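# Load three balls evenly into a covered pivoting tray

## Task

A tray balanced on one pivot sits beneath a transparent cover whose roof has chutes. Get exactly one ball into each of the tray's three seats, dropping them through the chutes if you like. Release each ball only once its bottom is no higher than the chute's rim, because letting go from above the rim is penalised. Keep the load balanced, since an uneven tray tips straight away and the balls roll out. The balls must stay seated by themselves at the end; anything a robot is still holding there does not count. Arm bases in metres, with heading in degrees counter-clockwise from +x: arm1 at x=+0.53 y=+0.03 z=+0.79 facing -172; arm2 at x=-0.19 y=+0.53 z=+0.79 facing -84; arm3 at x=-0.18 y=-0.47 z=+0.81 facing +80.

## Robot and tools

Robots: three identical i2rt Big YAM arms named arm1, arm2 and arm3. Each one has six revolute joints, a two-finger gripper and a wrist camera. Two more cameras, cam_high and cam_low, are fixed in the room. With the hand pointing straight ahead, it reaches roughly 1.0 m from the joint-1 axis. The joints move at different speeds, so the hand can sweep a wide, curved path between two postures. Plan motions so the arms never press against each other. A hard squeeze between two arms ends the run, and the built-in anti-collision check ignores fingers, gripper housings and wrist cameras.

Frame: a single shared scene frame with its origin on the floor and +z up. The bases are at the positions given in the task. "hand" is the point midway between the fingertips. Its z axis runs along the fingers and its y axis is the direction in which the fingers open and close. No result line reports a base pose.

execute_actions(actions, cameras): actions is a list holding either one action or nothing. An action is an object keyed by robot name ("arm1", "arm2", "arm3"), and each key holds {"joints": {...}}. Each robot gets its own set of joint targets, keyed by name, and any subset may be given. These are absolute targets, not offsets. Joint angles are in radians and the gripper is in metres:
- joint1_rad: -2.879 to 2.879. Turns the arm about its base; positive is counter-clockwise seen from above; 0 points the way the base faces.
- joint2_rad: 0 to 3.141. Shoulder; 0 holds the upper arm roughly level and pointing backward; increasing lifts it and then carries it forward.
- joint3_rad: 0 to 3.019. Elbow; 0 folds it completely and larger values open it.
- joint4_rad: -1.692 to 1.57. Hand pitch; positive tips the fingers upward.
- joint5_rad: -1.57 to 1.57. Sideways swing of the hand; positive is toward the arm's right.
- joint6_rad: -2.094 to 2.094. Hand roll; positive is clockwise when viewed from behind the hand.
- gripper_m: 0 to 0.093, the gap between the fingertips.
Tolerances for counting as arrived: ±0.045, ±0.14, ±0.09, ±0.055, ±0.03, ±0.035 rad, and ±0.003 m for the gripper. Every motion in an action begins together, but each can finish at a different moment. A joint or robot you leave out can keep pushing toward an earlier target. An unknown key or an out-of-range number causes the whole call to be rejected, and then nothing moves. cameras is a list chosen from arm1_cam_wrist, arm2_cam_wrist, arm3_cam_wrist, cam_high, cam_low, all. Omitting it, passing null or passing ["all"] returns every camera; [] returns none. An empty actions list only reports state and images. Example: {"arm1": {"joints": {"gripper_m": 0.05}}, "arm2": {"joints": {"joint1_rad": 0.3}}}.

wait(seconds): 0 to 10 s. It sends no new command and returns the same output as an empty action.

zoom_image(camera, region): gives a finer view of the latest full image from one camera. region is [x0, y0, x1, y1] in image pixels with (0,0) at the top left, and may be at most 504x504.

read_manual(section): returns only the URDF licence text ("licences").

finished_scene(scene): closes the current scene, given by its number, and cannot be undone. The result tells whether the goal was met, and for a following scene it also gives the new task.

Reading results: joint_positions lists the current angles, with gripper_m as the fingertip gap. Joint torques are raw drive outputs in joint order and carry offsets and noise, so they are not dependable evidence of contact. The "pictures" line gives the camera order of the images. joint_status describes how each commanded motion ended. "off_target" means it stopped short and may still be pushing. "contact_stop" means it touched something and is now holding at that spot. "time_out" means it could not finish; it may keep pushing toward a target near where it is now, and on_its_own lists such joints. "not_followed", or a "joint command not followed" line with a cause, means the self- and inter-arm collision check blocked those targets. The arm may try them again on later actions, but the gripper part still runs. on_its_own covers whatever this call did not command, and "held at" is the target being held, not the actual position. A stop reported in one result cancels the remaining motion calls in that same reply.

Cautions: a Big YAM does not halt when it touches something and can push hard. To ease off a push, command a joint to its reported position. A target very close to the current position might not produce any motion. Holding a load heats the motors. At 85 °C a MOTOR HOT line appears, and at 100 °C the arm releases and falls, with an OVER-TEMPERATURE FAULT line and "limit_stop_at_motor_heat" statuses; in that case resend the targets. The scene keeps running while you compose a reply, with the robots holding their last command. Loose objects may occasionally be bumped by outside forces. Do not drop, slam or knock anything, and do not push anything out of the work area. Lower each ball until its bottom is at or below the chute rim before opening the gripper. Fill the seats so that the tray never becomes lopsided.

Cameras come with pinhole+radial calibrations of 672x504 images (OpenCV conventions, T_world_to_cam in metres). They can be off by a few degrees and millimetres, and wrist-camera poses also inherit errors from the joint readings.

Each tool is called after "Request:" in YAML: its name, and indented under it one key for each argument.

## Session

I'll start by looking at the scene.

Request:
execute_actions:
  actions: []

Scene clock: 0.00 s.
Joint torques (N m, as the arm reports them, + toward a larger angle): no reading
Motor temperatures (°C, as the motors report them): arm1=[17 19 17 20 21 18] | arm2=[17 18 20 19 20 18] | arm3=[21 21 20 17 17 17]
arm1.joint_positions: joint1_rad=+0.378 joint2_rad=+0.300 joint3_rad=+1.560 joint4_rad=-1.618 joint5_rad=-0.170 joint6_rad=+0.501 gripper_m=+0.094
arm1.joint_status: not commanded
arm1.hand: x=+0.5287 y=+0.0007 z=+1.3739 quat_wxyz=(-0.341, -0.815, -0.051, +0.466) (m; scene frame)
arm2.joint_positions: joint1_rad=-0.587 joint2_rad=+0.379 joint3_rad=+1.476 joint4_rad=-1.335 joint5_rad=+0.011 joint6_rad=-0.030 gripper_m=+0.095
arm2.joint_status: not commanded
arm2.hand: x=-0.2403 y=+0.4393 z=+1.4018 quat_wxyz=(-0.309, -0.668, -0.414, +0.536) (m; scene frame)
arm3.joint_positions: joint1_rad=+0.409 joint2_rad=+0.371 joint3_rad=+1.354 joint4_rad=-1.561 joint5_rad=-0.047 joint6_rad=-0.577 gripper_m=+0.095
arm3.joint_status: not commanded
arm3.hand: x=-0.2193 y=-0.3611 z=+1.3267 quat_wxyz=(-0.378, +0.821, -0.316, -0.290) (m; scene frame)
pictures: arm1_cam_wrist, arm2_cam_wrist, arm3_cam_wrist, cam_high, cam_low
Images, in order (width x height): arm1_cam_wrist 672x504, arm2_cam_wrist 672x504, arm3_cam_wrist 672x504, cam_high 672x504, cam_low 672x504.

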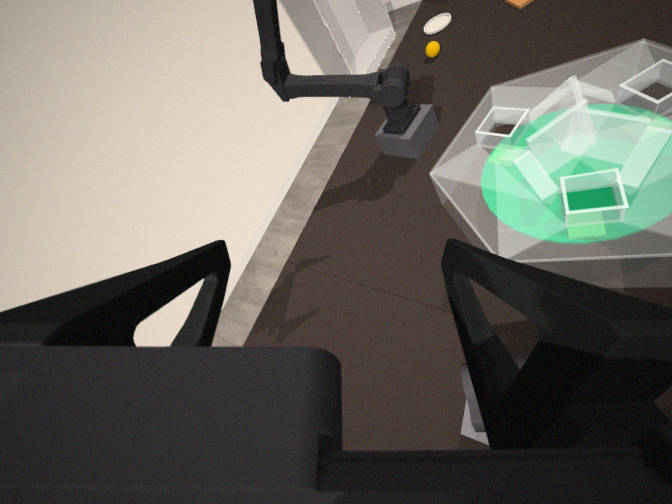

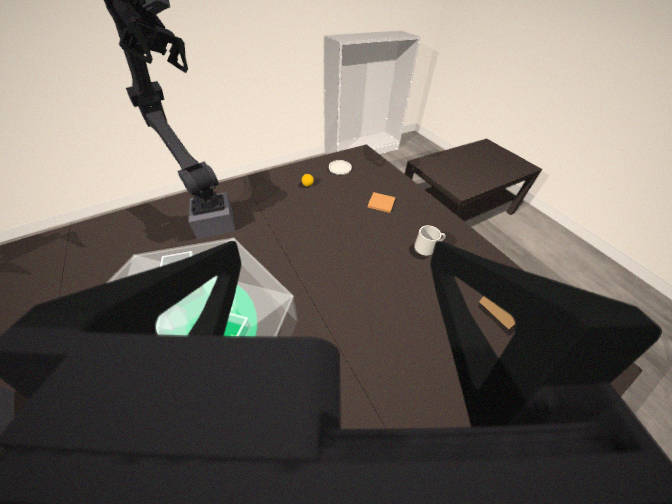

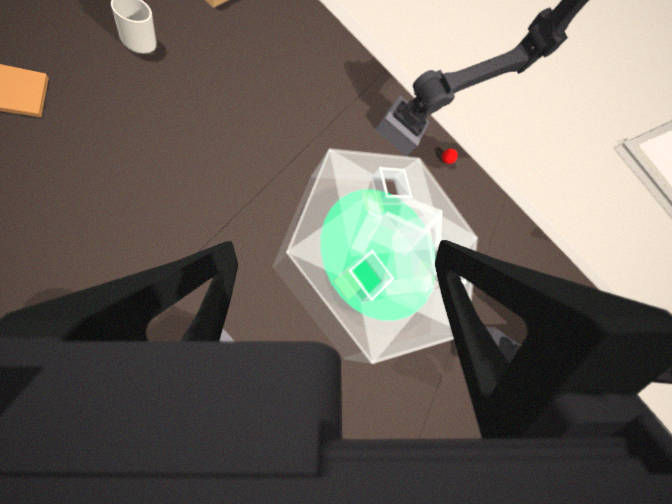

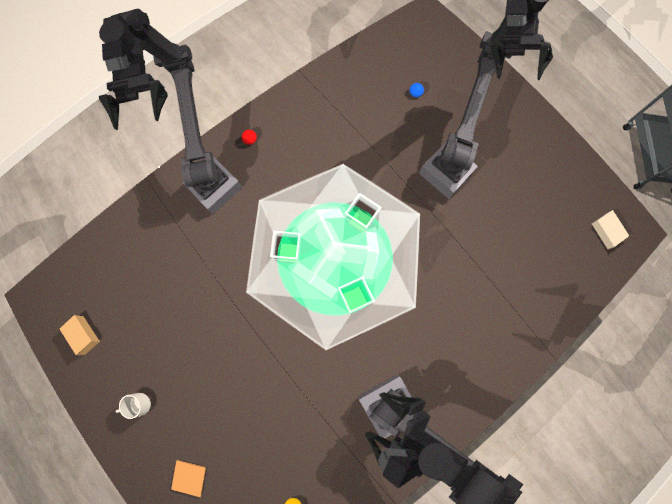

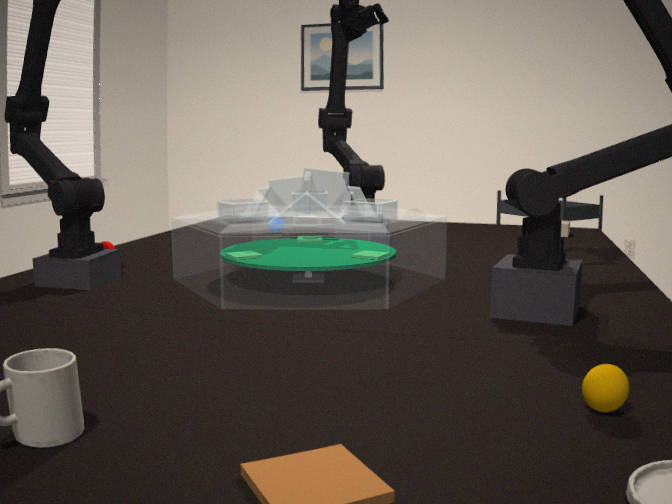

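Request:
zoom_image:
  camera: "cam_high"
  region: [235, 155, 435, 355]

Request:
zoom_image:
  camera: "cam_low"
  region: [160, 150, 460, 320]

Request:
zoom_image:
  camera: "arm1_cam_wrist"
  region: [420, 20, 672, 270]

Region (235, 155, 435, 355) of cam_high's 672x504 image, scaled by 2.520, with more detail than that image has.

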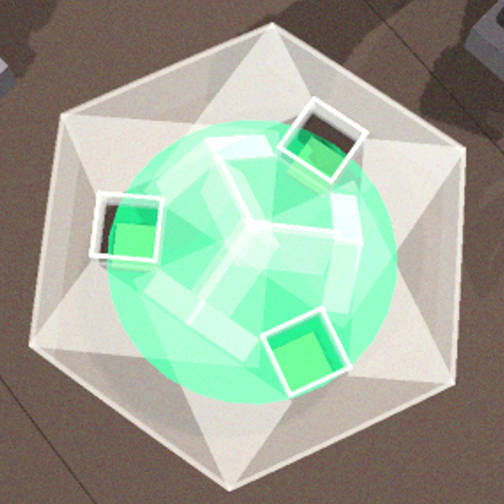

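Region (160, 150, 460, 320) of cam_low's 672x504 image, scaled by 1.680, with more detail than that image has; it fills the top 286 rows of this view, and the rest is white.

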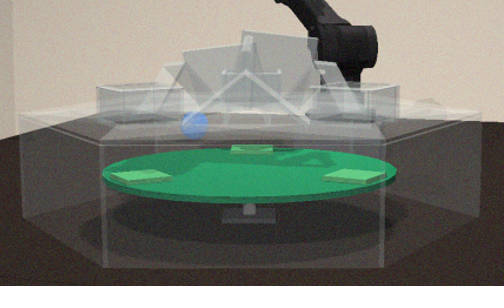

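Region (420, 20, 672, 270) of arm1_cam_wrist's 672x504 image, scaled by 2.000, with more detail than that image has; it fills the top 500 rows of this view, and the rest is white.

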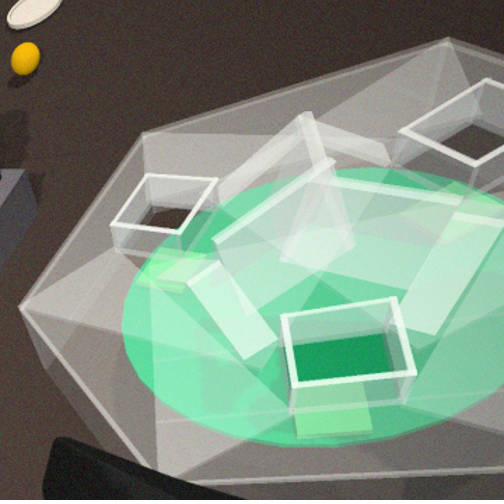

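Request:
zoom_image:
  camera: "cam_high"
  region: [219, 106, 279, 166]

Request:
zoom_image:
  camera: "cam_high"
  region: [386, 60, 446, 120]

Request:
zoom_image:
  camera: "cam_high"
  region: [262, 444, 322, 504]

Request:
zoom_image:
  camera: "cam_low"
  region: [552, 340, 672, 460]

Region (219, 106, 279, 166) of cam_high's 672x504 image, scaled by 8.400, with more detail than that image has.

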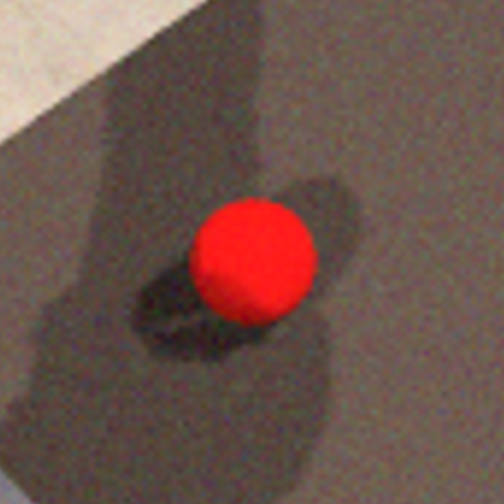

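Region (386, 60, 446, 120) of cam_high's 672x504 image, scaled by 8.400, with more detail than that image has.

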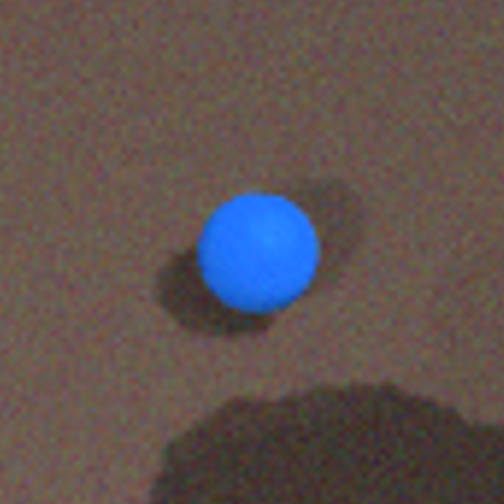

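Region (262, 444, 322, 504) of cam_high's 672x504 image, scaled by 8.400, with more detail than that image has.

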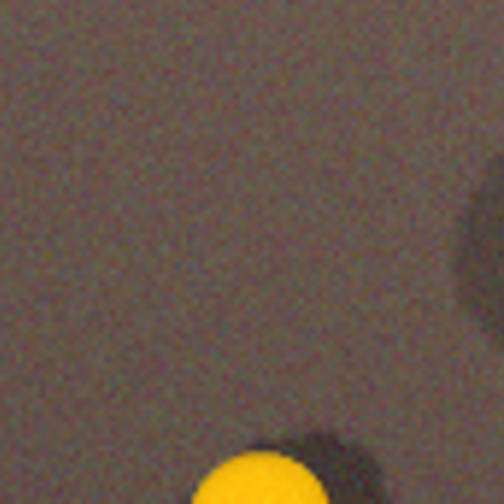

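Region (552, 340, 672, 460) of cam_low's 672x504 image, scaled by 4.200, with more detail than that image has.

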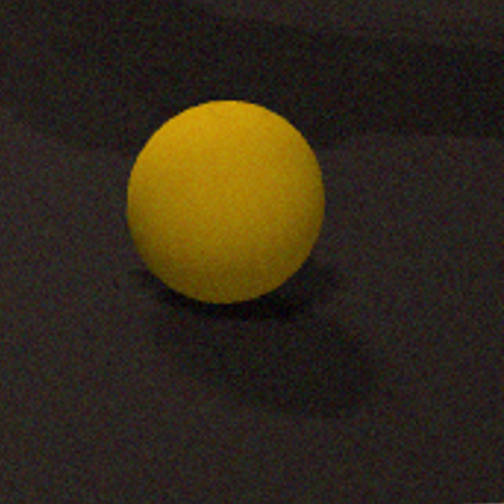

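Request:
zoom_image:
  camera: "cam_high"
  region: [255, 215, 325, 285]

Request:
zoom_image:
  camera: "cam_high"
  region: [330, 180, 400, 250]

Request:
zoom_image:
  camera: "cam_high"
  region: [320, 260, 390, 330]

Request:
zoom_image:
  camera: "cam_low"
  region: [200, 160, 320, 300]

Request:
zoom_image:
  camera: "cam_low"
  region: [300, 160, 420, 300]

Region (255, 215, 325, 285) of cam_high's 672x504 image, scaled by 7.200, with more detail than that image has.

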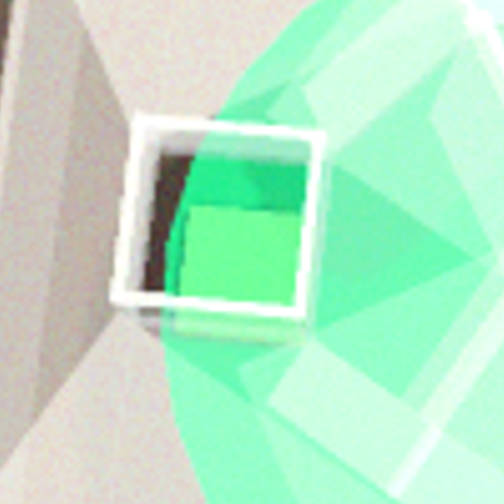

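Region (330, 180, 400, 250) of cam_high's 672x504 image, scaled by 7.200, with more detail than that image has.

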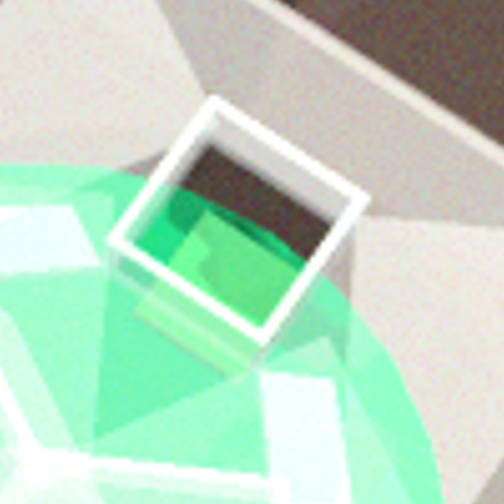

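Region (320, 260, 390, 330) of cam_high's 672x504 image, scaled by 7.200, with more detail than that image has.

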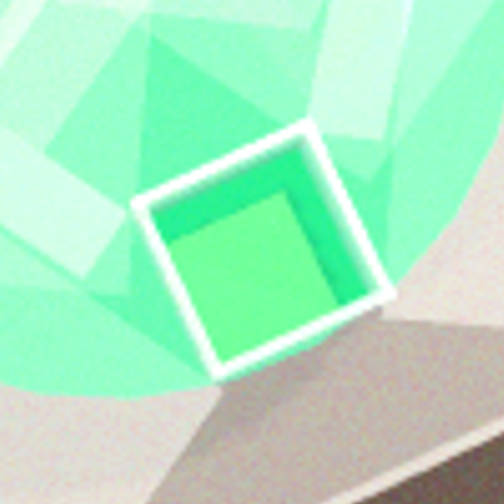

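Region (200, 160, 320, 300) of cam_low's 672x504 image, scaled by 3.600, with more detail than that image has; it fills the left 432 columns of this view, and the rest is white.

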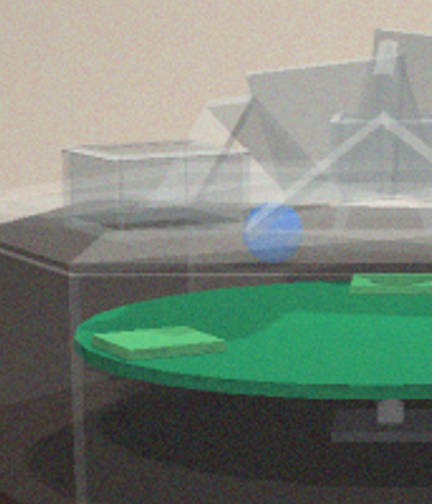

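Region (300, 160, 420, 300) of cam_low's 672x504 image, scaled by 3.600, with more detail than that image has; it fills the left 432 columns of this view, and the rest is white.

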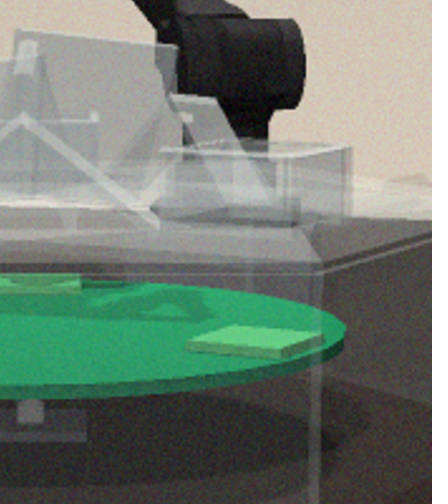

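Request:
zoom_image:
  camera: "cam_high"
  region: [170, 145, 254, 229]

Request:
zoom_image:
  camera: "cam_high"
  region: [408, 130, 492, 214]

Request:
zoom_image:
  camera: "cam_high"
  region: [345, 365, 445, 465]

Region (170, 145, 254, 229) of cam_high's 672x504 image, scaled by 6.000, with more detail than that image has.

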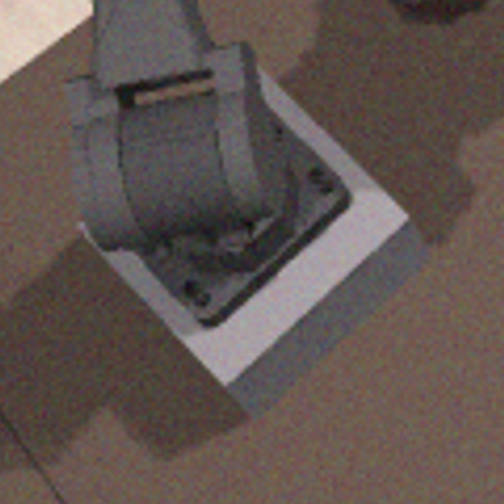

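Region (408, 130, 492, 214) of cam_high's 672x504 image, scaled by 6.000, with more detail than that image has.

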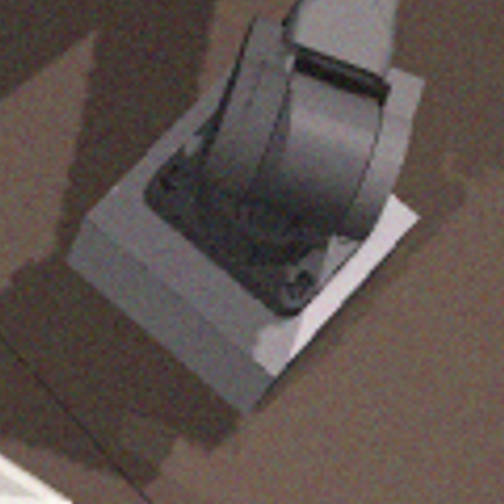

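Region (345, 365, 445, 465) of cam_high's 672x504 image, scaled by 5.040, with more detail than that image has.

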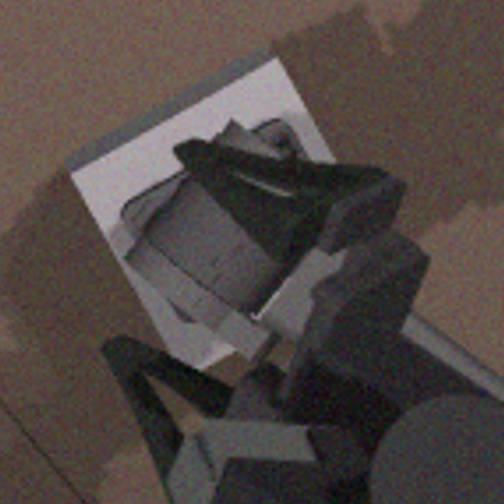

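Request:
zoom_image:
  camera: "cam_low"
  region: [476, 230, 602, 340]

Request:
zoom_image:
  camera: "cam_low"
  region: [20, 220, 146, 310]

Request:
zoom_image:
  camera: "cam_low"
  region: [165, 190, 291, 316]

Request:
zoom_image:
  camera: "cam_low"
  region: [330, 190, 456, 316]

Region (476, 230, 602, 340) of cam_low's 672x504 image, scaled by 4.000, with more detail than that image has; it fills the top 440 rows of this view, and the rest is white.

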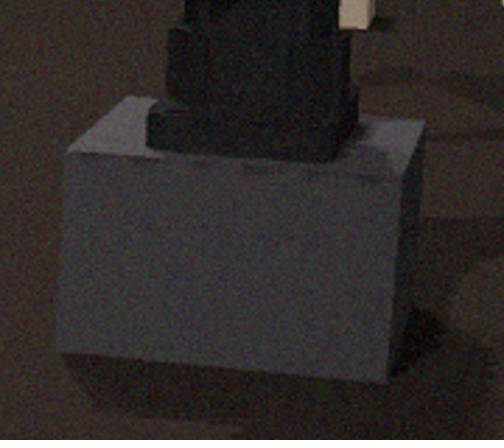

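Region (20, 220, 146, 310) of cam_low's 672x504 image, scaled by 4.000, with more detail than that image has; it fills the top 360 rows of this view, and the rest is white.

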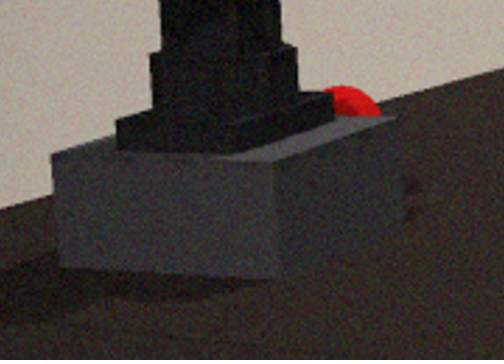

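Region (165, 190, 291, 316) of cam_low's 672x504 image, scaled by 4.000, with more detail than that image has.

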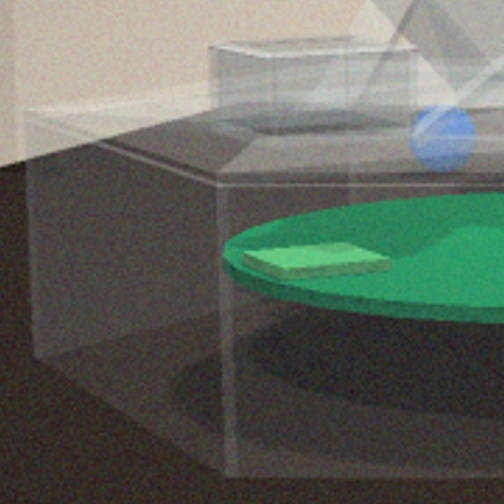

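Region (330, 190, 456, 316) of cam_low's 672x504 image, scaled by 4.000, with more detail than that image has.

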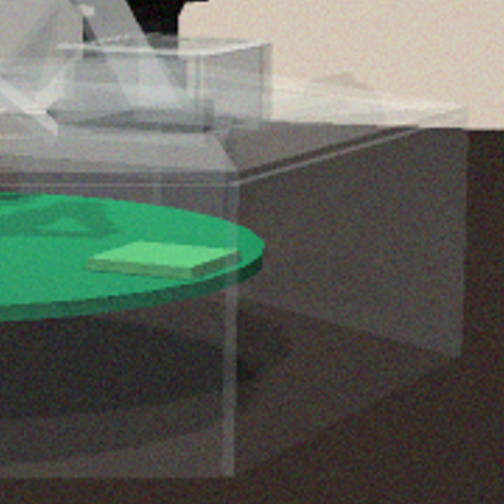

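Request:
execute_actions:
  actions:
    - {"arm1":{"joints":{"joint1_rad":-2.138,"joint2_rad":1.342,"joint3_rad":1.058,"joint4_rad":-1.287,"joint5_rad":0,"joint6_rad":0,"gripper_m":0.093}},"arm2":{"joints":{"joint1_rad":1.814,"joint2_rad":0.962,"joint3_rad":0.777,"joint4_rad":-1.386,"joint5_rad":0,"joint6_rad":0,"gripper_m":0.093}},"arm3":{"joints":{"joint1_rad":1.891,"joint2_rad":1.598,"joint3_rad":1.269,"joint4_rad":-1.242,"joint5_rad":0,"joint6_rad":0,"gripper_m":0.093}}}

Scene clock: 17.33 s.
Joint torques (N m, as the arm reports them, + toward a larger angle): arm1=[-0.78 -9.03  8.13 -0.09 -0.01 -0.15] | arm2=[ 0.16 -5.12  7.89  0.07  0.07  0.07] | arm3=[ -1.15 -15.51   9.06   0.56   0.01   0.1 ]
Motor temperatures (°C, as the motors report them): arm1=[17 19 18 21 21 18] | arm2=[17 19 22 20 20 18] | arm3=[21 22 21 17 17 17]
arm1.joint_positions: joint1_rad=-2.137 joint2_rad=+1.340 joint3_rad=+1.057 joint4_rad=-1.289 joint5_rad=-0.001 joint6_rad=+0.015 gripper_m=+0.093
arm1.joint_status: all done
arm1.hand: x=+0.6877 y=+0.3662 z=+0.9446 quat_wxyz=(-0.007, -0.532, +0.846, -0.003) (m; scene frame)
arm2.joint_positions: joint1_rad=+1.812 joint2_rad=+0.970 joint3_rad=+0.782 joint4_rad=-1.371 joint5_rad=-0.001 joint6_rad=-0.009 gripper_m=+0.093
arm2.joint_status: all done
arm2.hand: x=+0.0401 y=+0.6155 z=+0.9501 quat_wxyz=(-0.006, +0.177, -0.984, -0.001) (m; scene frame)
arm3.joint_positions: joint1_rad=+1.897 joint2_rad=+1.583 joint3_rad=+1.274 joint4_rad=-1.242 joint5_rad=+0.000 joint6_rad=-0.009 gripper_m=+0.093
arm3.joint_status: all done
arm3.hand: x=-0.6430 y=-0.5350 z=+0.9569 quat_wxyz=(+0.000, +0.997, +0.079, -0.008) (m; scene frame)
pictures: arm1_cam_wrist, arm2_cam_wrist, arm3_cam_wrist, cam_high, cam_low
camera_calibration (this result's frames):
arm1_cam_wrist: T_world_to_cam=[[0.909737, -0.415183, -0.0016722, -0.469853], [-0.332333, -0.730601, 0.59647, -0.0664795], [-0.248866, -0.542075, -0.802633, 1.24841], [0, 0, 0, 1]] pos_world=[0.716036, 0.433087, 1.04088]
arm2_cam_wrist: T_world_to_cam=[[0.34464, -0.938735, -0.00076817, 0.565032], [-0.772287, -0.283997, 0.568259, -0.329289], [-0.533663, -0.195252, -0.822849, 1.05072], [0, 0, 0, 1]] pos_world=[0.111694, 0.642054, 1.05214]
arm3_cam_wrist: T_world_to_cam=[[-0.156789, 0.987548, 0.0128962, 0.417039], [0.814448, 0.121898, 0.567288, 0.0545774], [0.558652, 0.0994476, -0.823419, 1.32368], [0, 0, 0, 1]] pos_world=[-0.718538, -0.550135, 1.0536]
Images, in order (width x height): arm1_cam_wrist 672x504, arm2_cam_wrist 672x504, arm3_cam_wrist 672x504, cam_high 672x504, cam_low 672x504.

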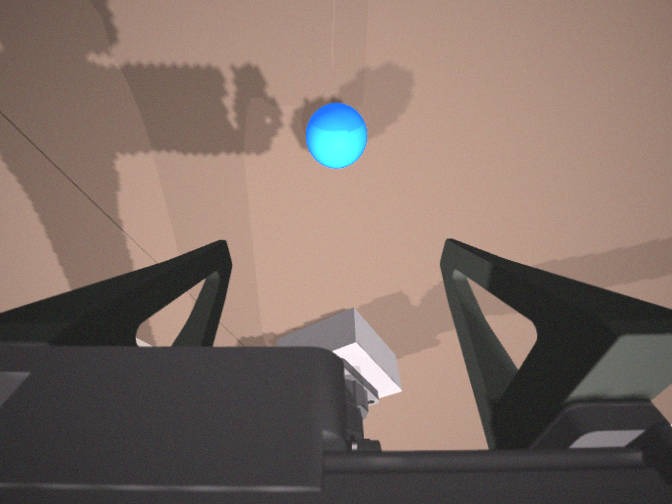

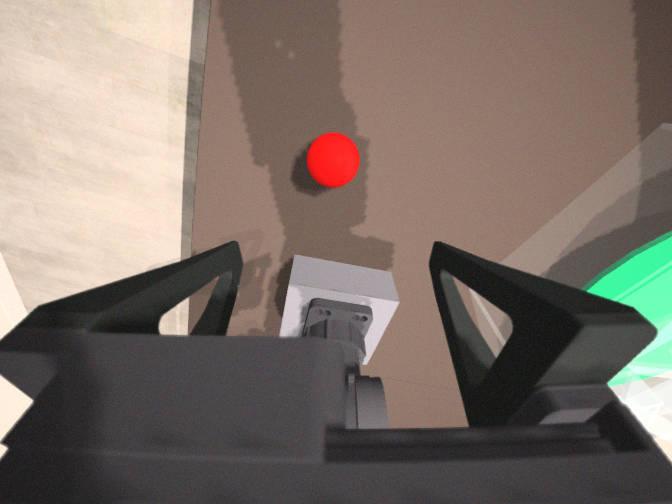

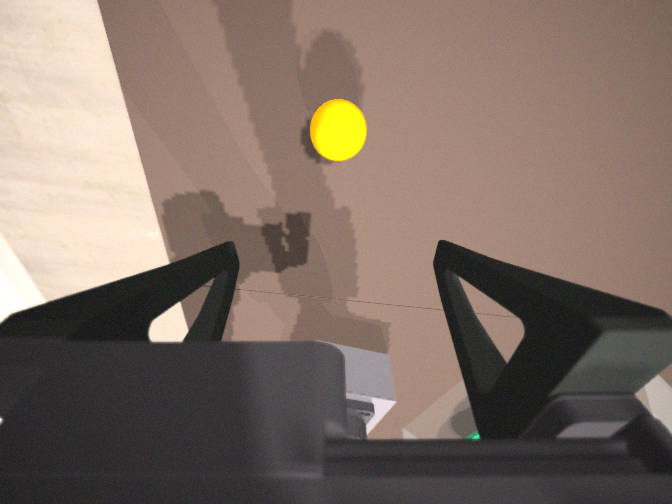

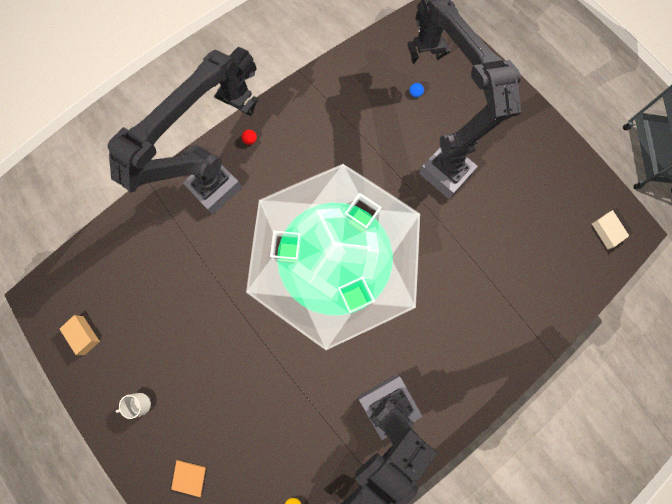

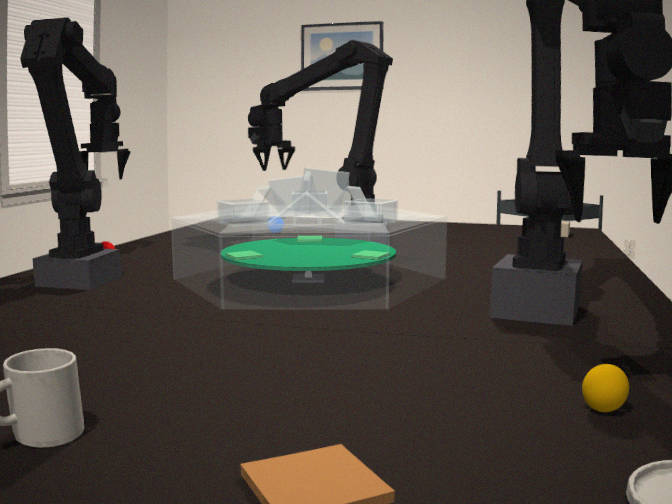

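Request:
execute_actions:
  actions:
    - {"arm1":{"joints":{"joint1_rad":-2.136,"joint2_rad":1.496,"joint3_rad":0.834,"joint4_rad":-0.909,"joint5_rad":0,"joint6_rad":0}},"arm2":{"joints":{"joint1_rad":1.824,"joint2_rad":1.149,"joint3_rad":0.506,"joint4_rad":-0.928,"joint5_rad":0,"joint6_rad":0}},"arm3":{"joints":{"joint1_rad":1.891,"joint2_rad":1.793,"joint3_rad":1.131,"joint4_rad":-0.909,"joint5_rad":0,"joint6_rad":0}}}

Scene clock: 21.73 s.
Joint torques (N m, as the arm reports them, + toward a larger angle): arm1=[ -0.65 -10.83   6.97   0.37  -0.07  -0.15] | arm2=[ 0.56 -5.78  7.22  1.5   0.06  0.07] | arm3=[ -1.26 -19.61   8.11   0.97  -0.01   0.1 ]
Motor temperatures (°C, as the motors report them): arm1=[17 19 18 21 21 18] | arm2=[17 19 22 20 20 18] | arm3=[21 22 21 17 17 17]
arm1.joint_positions: joint1_rad=-2.137 joint2_rad=+1.509 joint3_rad=+0.827 joint4_rad=-0.921 joint5_rad=-0.001 joint6_rad=+0.014 gripper_m=+0.093
arm1.joint_status: all done
arm1.hand: x=+0.6813 y=+0.3530 z=+0.8089 quat_wxyz=(-0.020, -0.532, +0.846, -0.012) (m; scene frame)
arm2.joint_positions: joint1_rad=+1.816 joint2_rad=+1.161 joint3_rad=+0.496 joint4_rad=-0.945 joint5_rad=-0.001 joint6_rad=-0.009 gripper_m=+0.093
arm2.joint_status: all done
arm2.hand: x=+0.0236 y=+0.6103 z=+0.8097 quat_wxyz=(+0.019, +0.179, -0.984, +0.004) (m; scene frame)
arm3.joint_positions: joint1_rad=+1.897 joint2_rad=+1.801 joint3_rad=+1.126 joint4_rad=-0.921 joint5_rad=+0.000 joint6_rad=-0.009 gripper_m=+0.093
arm3.joint_status: all done
arm3.hand: x=-0.6458 y=-0.5353 z=+0.8096 quat_wxyz=(-0.002, +0.997, +0.079, +0.014) (m; scene frame)
pictures: arm1_cam_wrist, arm2_cam_wrist, arm3_cam_wrist, cam_high, cam_low
camera_calibration (this result's frames):
arm1_cam_wrist: T_world_to_cam=[[0.909897, -0.41483, -0.00184015, -0.469842], [-0.324115, -0.713675, 0.620981, -0.0286864], [-0.258915, -0.564433, -0.783823, 1.13026], [0, 0, 0, 1]] pos_world=[0.710853, 0.42258, 0.902876]
arm2_cam_wrist: T_world_to_cam=[[0.348452, -0.937326, -0.00104359, 0.564996], [-0.743266, -0.276988, 0.608961, -0.301695], [-0.571084, -0.211418, -0.7932, 0.912134], [0, 0, 0, 1]] pos_world=[0.0997915, 0.638861, 0.907814]
arm3_cam_wrist: T_world_to_cam=[[-0.157299, 0.987472, 0.012495, 0.4187], [0.788611, 0.117985, 0.603467, 0.0923955], [0.594432, 0.104778, -0.79729, 1.20883], [0, 0, 0, 1]] pos_world=[-0.725568, -0.551015, 0.902797]
Images, in order (width x height): arm1_cam_wrist 672x504, arm2_cam_wrist 672x504, arm3_cam_wrist 672x504, cam_high 672x504, cam_low 672x504.

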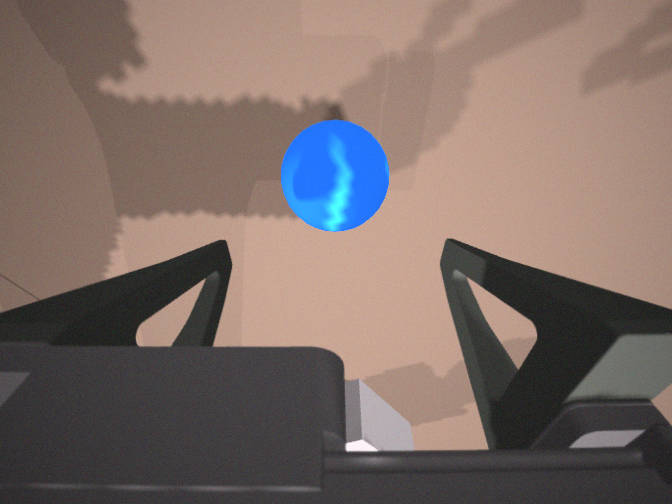

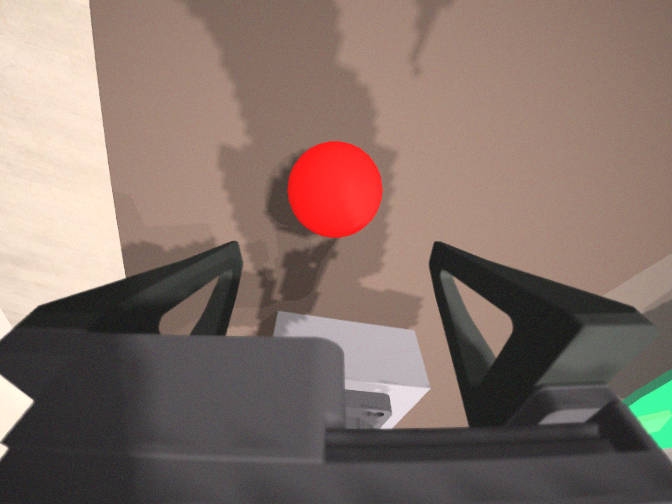

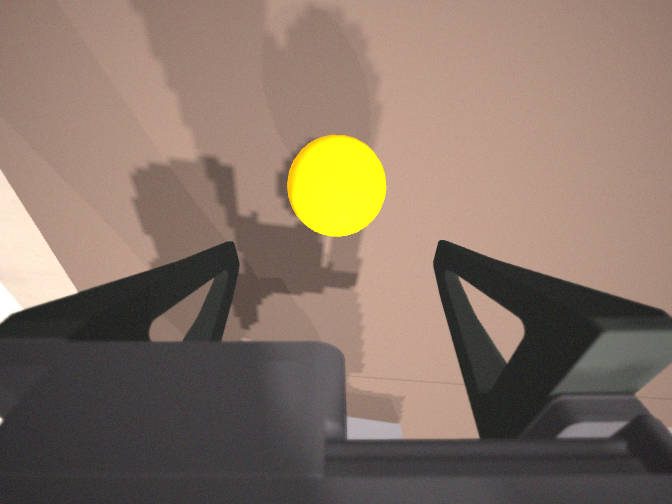

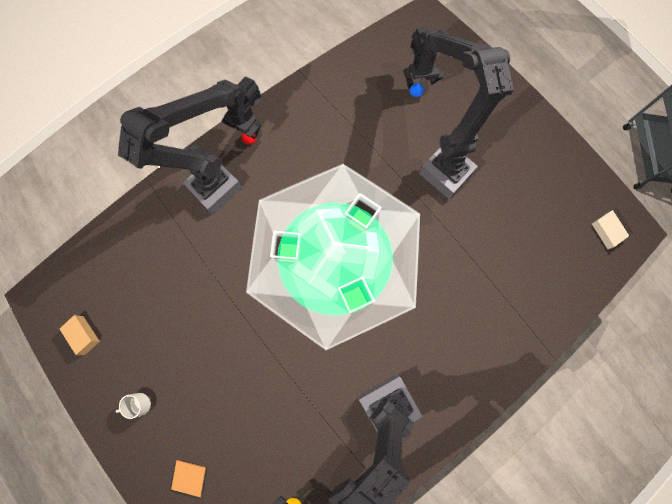

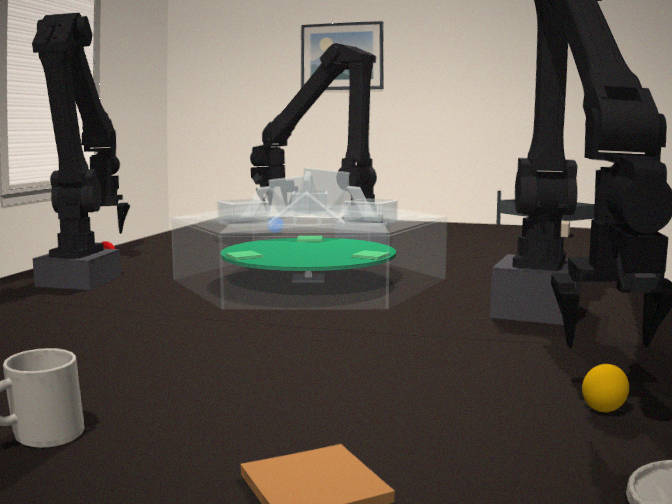

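Request:
zoom_image:
  camera: "arm1_cam_wrist"
  region: [210, 100, 462, 290]

Request:
zoom_image:
  camera: "arm2_cam_wrist"
  region: [210, 100, 462, 290]

Request:
zoom_image:
  camera: "arm3_cam_wrist"
  region: [210, 100, 462, 290]

Region (210, 100, 462, 290) of arm1_cam_wrist's 672x504 image, scaled by 2.000, with more detail than that image has; it fills the top 380 rows of this view, and the rest is white.

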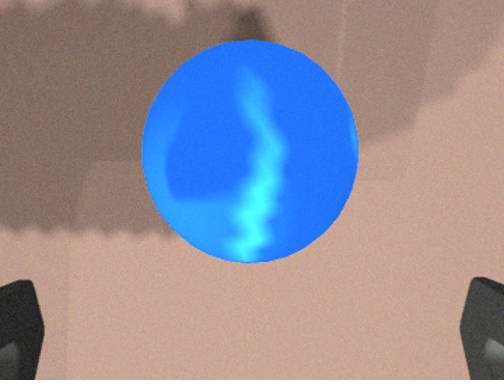

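Region (210, 100, 462, 290) of arm2_cam_wrist's 672x504 image, scaled by 2.000, with more detail than that image has; it fills the top 380 rows of this view, and the rest is white.

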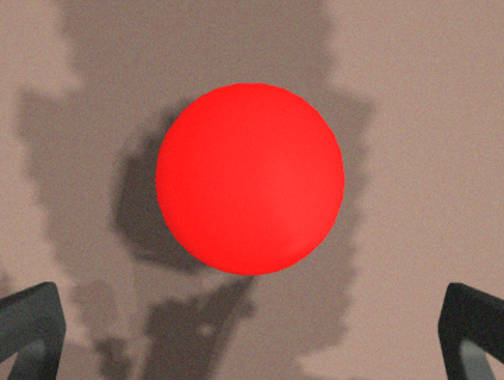

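Region (210, 100, 462, 290) of arm3_cam_wrist's 672x504 image, scaled by 2.000, with more detail than that image has; it fills the top 380 rows of this view, and the rest is white.

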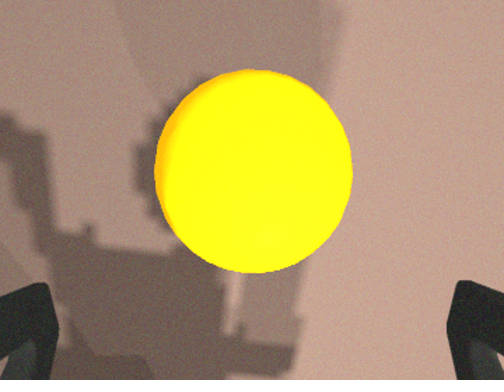

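Request:
execute_actions:
  actions:
    - {"arm1":{"joints":{"joint2_rad":1.625,"joint3_rad":0.794,"joint4_rad":-0.709}},"arm2":{"joints":{"joint2_rad":1.325,"joint3_rad":0.428,"joint4_rad":-0.635}},"arm3":{"joints":{"joint2_rad":1.904,"joint3_rad":1.105,"joint4_rad":-0.747}}}
  cameras: ["arm1_cam_wrist","arm2_cam_wrist","arm3_cam_wrist","cam_low"]

Scene clock: 28.67 s.
Joint torques (N m, as the arm reports them, + toward a larger angle): arm1=[ -0.57 -10.46   5.26   0.57  -0.03  -0.14] | arm2=[ 1.1  -6.53  5.29  1.61  0.07  0.04] | arm3=[ -1.35 -18.17   6.72   1.11   0.02   0.11]
Motor temperatures (°C, as the motors report them): arm1=[17 19 18 21 21 18] | arm2=[17 19 23 20 20 18] | arm3=[21 22 22 17 17 17]
arm1.joint_positions: joint1_rad=-2.137 joint2_rad=+1.621 joint3_rad=+0.802 joint4_rad=-0.722 joint5_rad=-0.001 joint6_rad=+0.014 gripper_m=+0.093
arm1.joint_status: all done
arm1.hand: x=+0.6901 y=+0.3721 z=+0.7625 quat_wxyz=(+0.005, -0.533, +0.846, +0.005) (m; scene frame)
arm2.joint_positions: joint1_rad=+1.816 joint2_rad=+1.335 joint3_rad=+0.426 joint4_rad=-0.652 joint5_rad=-0.001 joint6_rad=-0.009 gripper_m=+0.093
arm2.joint_status: all done
arm2.hand: x=+0.0346 y=+0.6142 z=+0.7533 quat_wxyz=(-0.005, +0.179, -0.984, +0.000) (m; scene frame)
arm3.joint_positions: joint1_rad=+1.897 joint2_rad=+1.887 joint3_rad=+1.111 joint4_rad=-0.759 joint5_rad=+0.000 joint6_rad=-0.009 gripper_m=+0.093
arm3.joint_status: all done
arm3.hand: x=-0.6643 y=-0.5380 z=+0.7662 quat_wxyz=(+0.000, +0.997, +0.079, -0.016) (m; scene frame)
pictures: arm1_cam_wrist, arm2_cam_wrist, arm3_cam_wrist, cam_low
camera_calibration (this result's frames):
arm1_cam_wrist: T_world_to_cam=[[0.909891, -0.414846, -0.00151852, -0.470182], [-0.339575, -0.746891, 0.571701, 0.0771992], [-0.238302, -0.51967, -0.82046, 1.104], [0, 0, 0, 1]] pos_world=[0.717114, 0.436321, 0.860937]
arm2_cam_wrist: T_world_to_cam=[[0.348569, -0.937283, -0.00078352, 0.56455], [-0.769454, -0.286632, 0.570774, -0.222466], [-0.535201, -0.198351, -0.821107, 0.886302], [0, 0, 0, 1]] pos_world=[0.106388, 0.641176, 0.855169]
arm3_cam_wrist: T_world_to_cam=[[-0.15661, 0.987575, 0.013028, 0.419125], [0.822911, 0.123181, 0.554656, 0.196497], [0.54616, 0.0975857, -0.831978, 1.1761], [0, 0, 0, 1]] pos_world=[-0.738397, -0.552892, 0.864038]
Images, in order (width x height): arm1_cam_wrist 672x504, arm2_cam_wrist 672x504, arm3_cam_wrist 672x504, cam_low 672x504.

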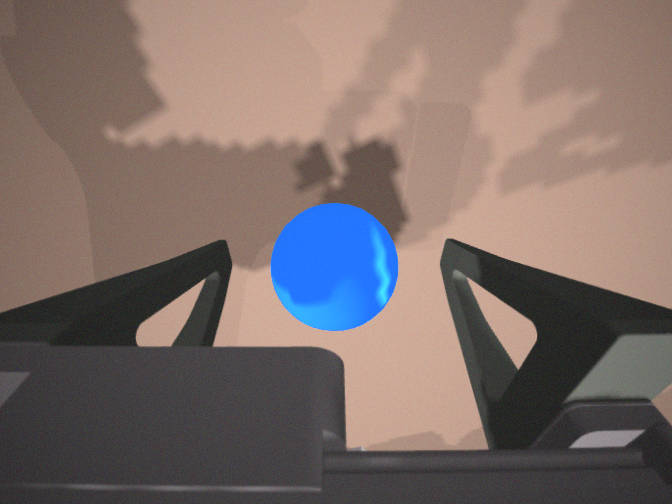

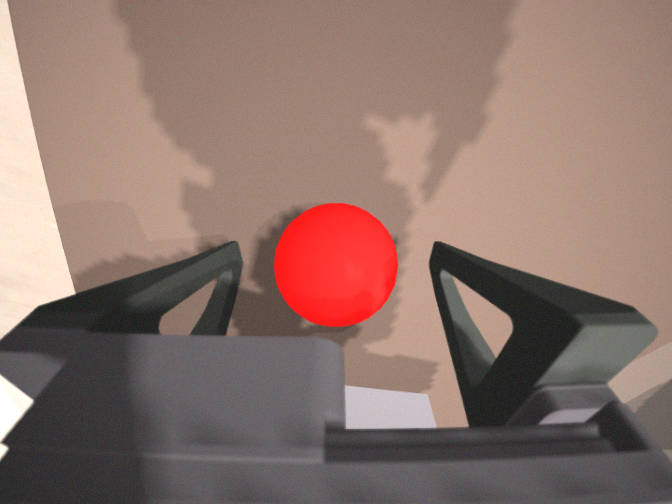

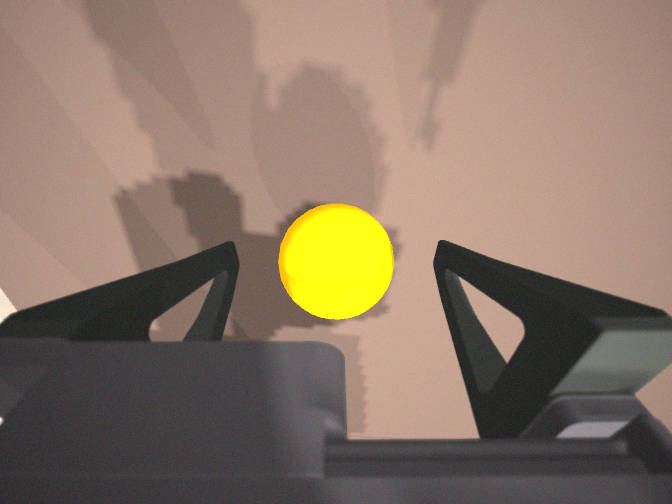

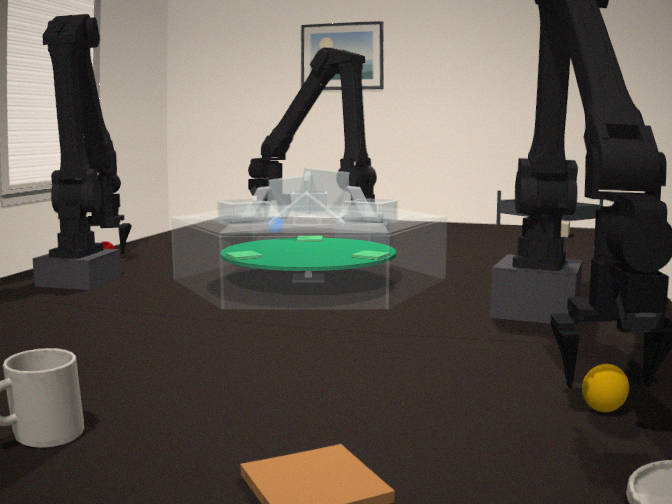

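Request:
zoom_image:
  camera: "arm1_cam_wrist"
  region: [210, 180, 462, 350]

Request:
zoom_image:
  camera: "arm2_cam_wrist"
  region: [210, 180, 462, 350]

Request:
zoom_image:
  camera: "arm3_cam_wrist"
  region: [210, 180, 462, 350]

Request:
zoom_image:
  camera: "cam_low"
  region: [530, 290, 672, 432]

Region (210, 180, 462, 350) of arm1_cam_wrist's 672x504 image, scaled by 2.000, with more detail than that image has; it fills the top 340 rows of this view, and the rest is white.

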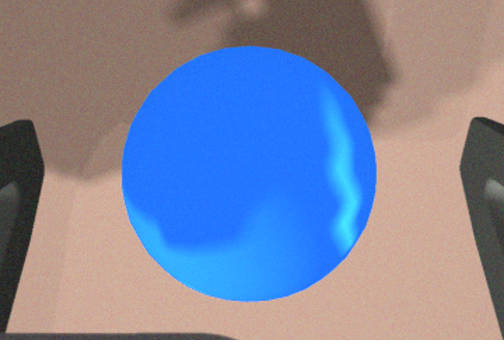

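Region (210, 180, 462, 350) of arm2_cam_wrist's 672x504 image, scaled by 2.000, with more detail than that image has; it fills the top 340 rows of this view, and the rest is white.

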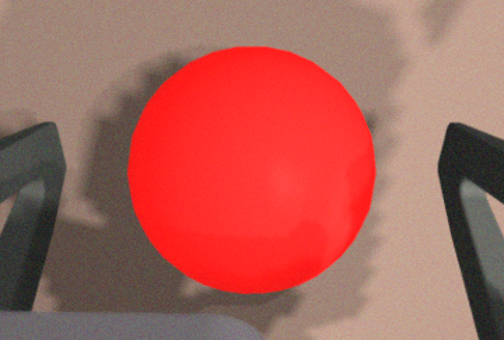

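Region (210, 180, 462, 350) of arm3_cam_wrist's 672x504 image, scaled by 2.000, with more detail than that image has; it fills the top 340 rows of this view, and the rest is white.

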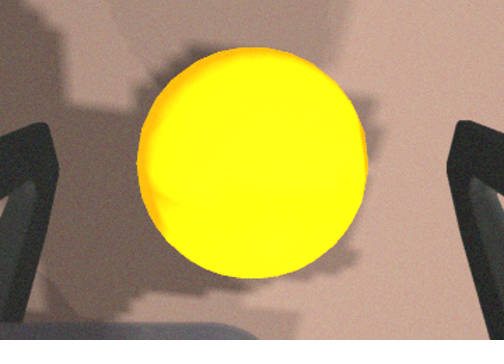

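Region (530, 290, 672, 432) of cam_low's 672x504 image, scaled by 3.549, with more detail than that image has.

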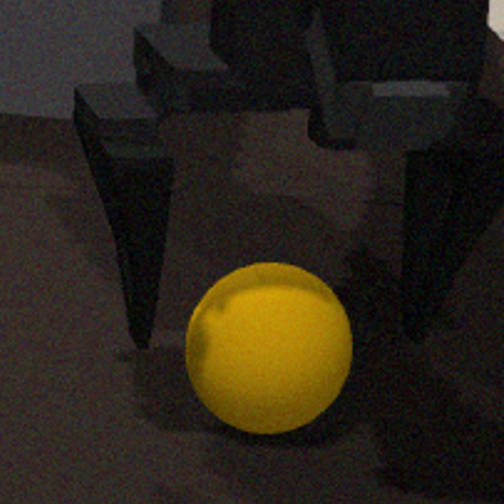

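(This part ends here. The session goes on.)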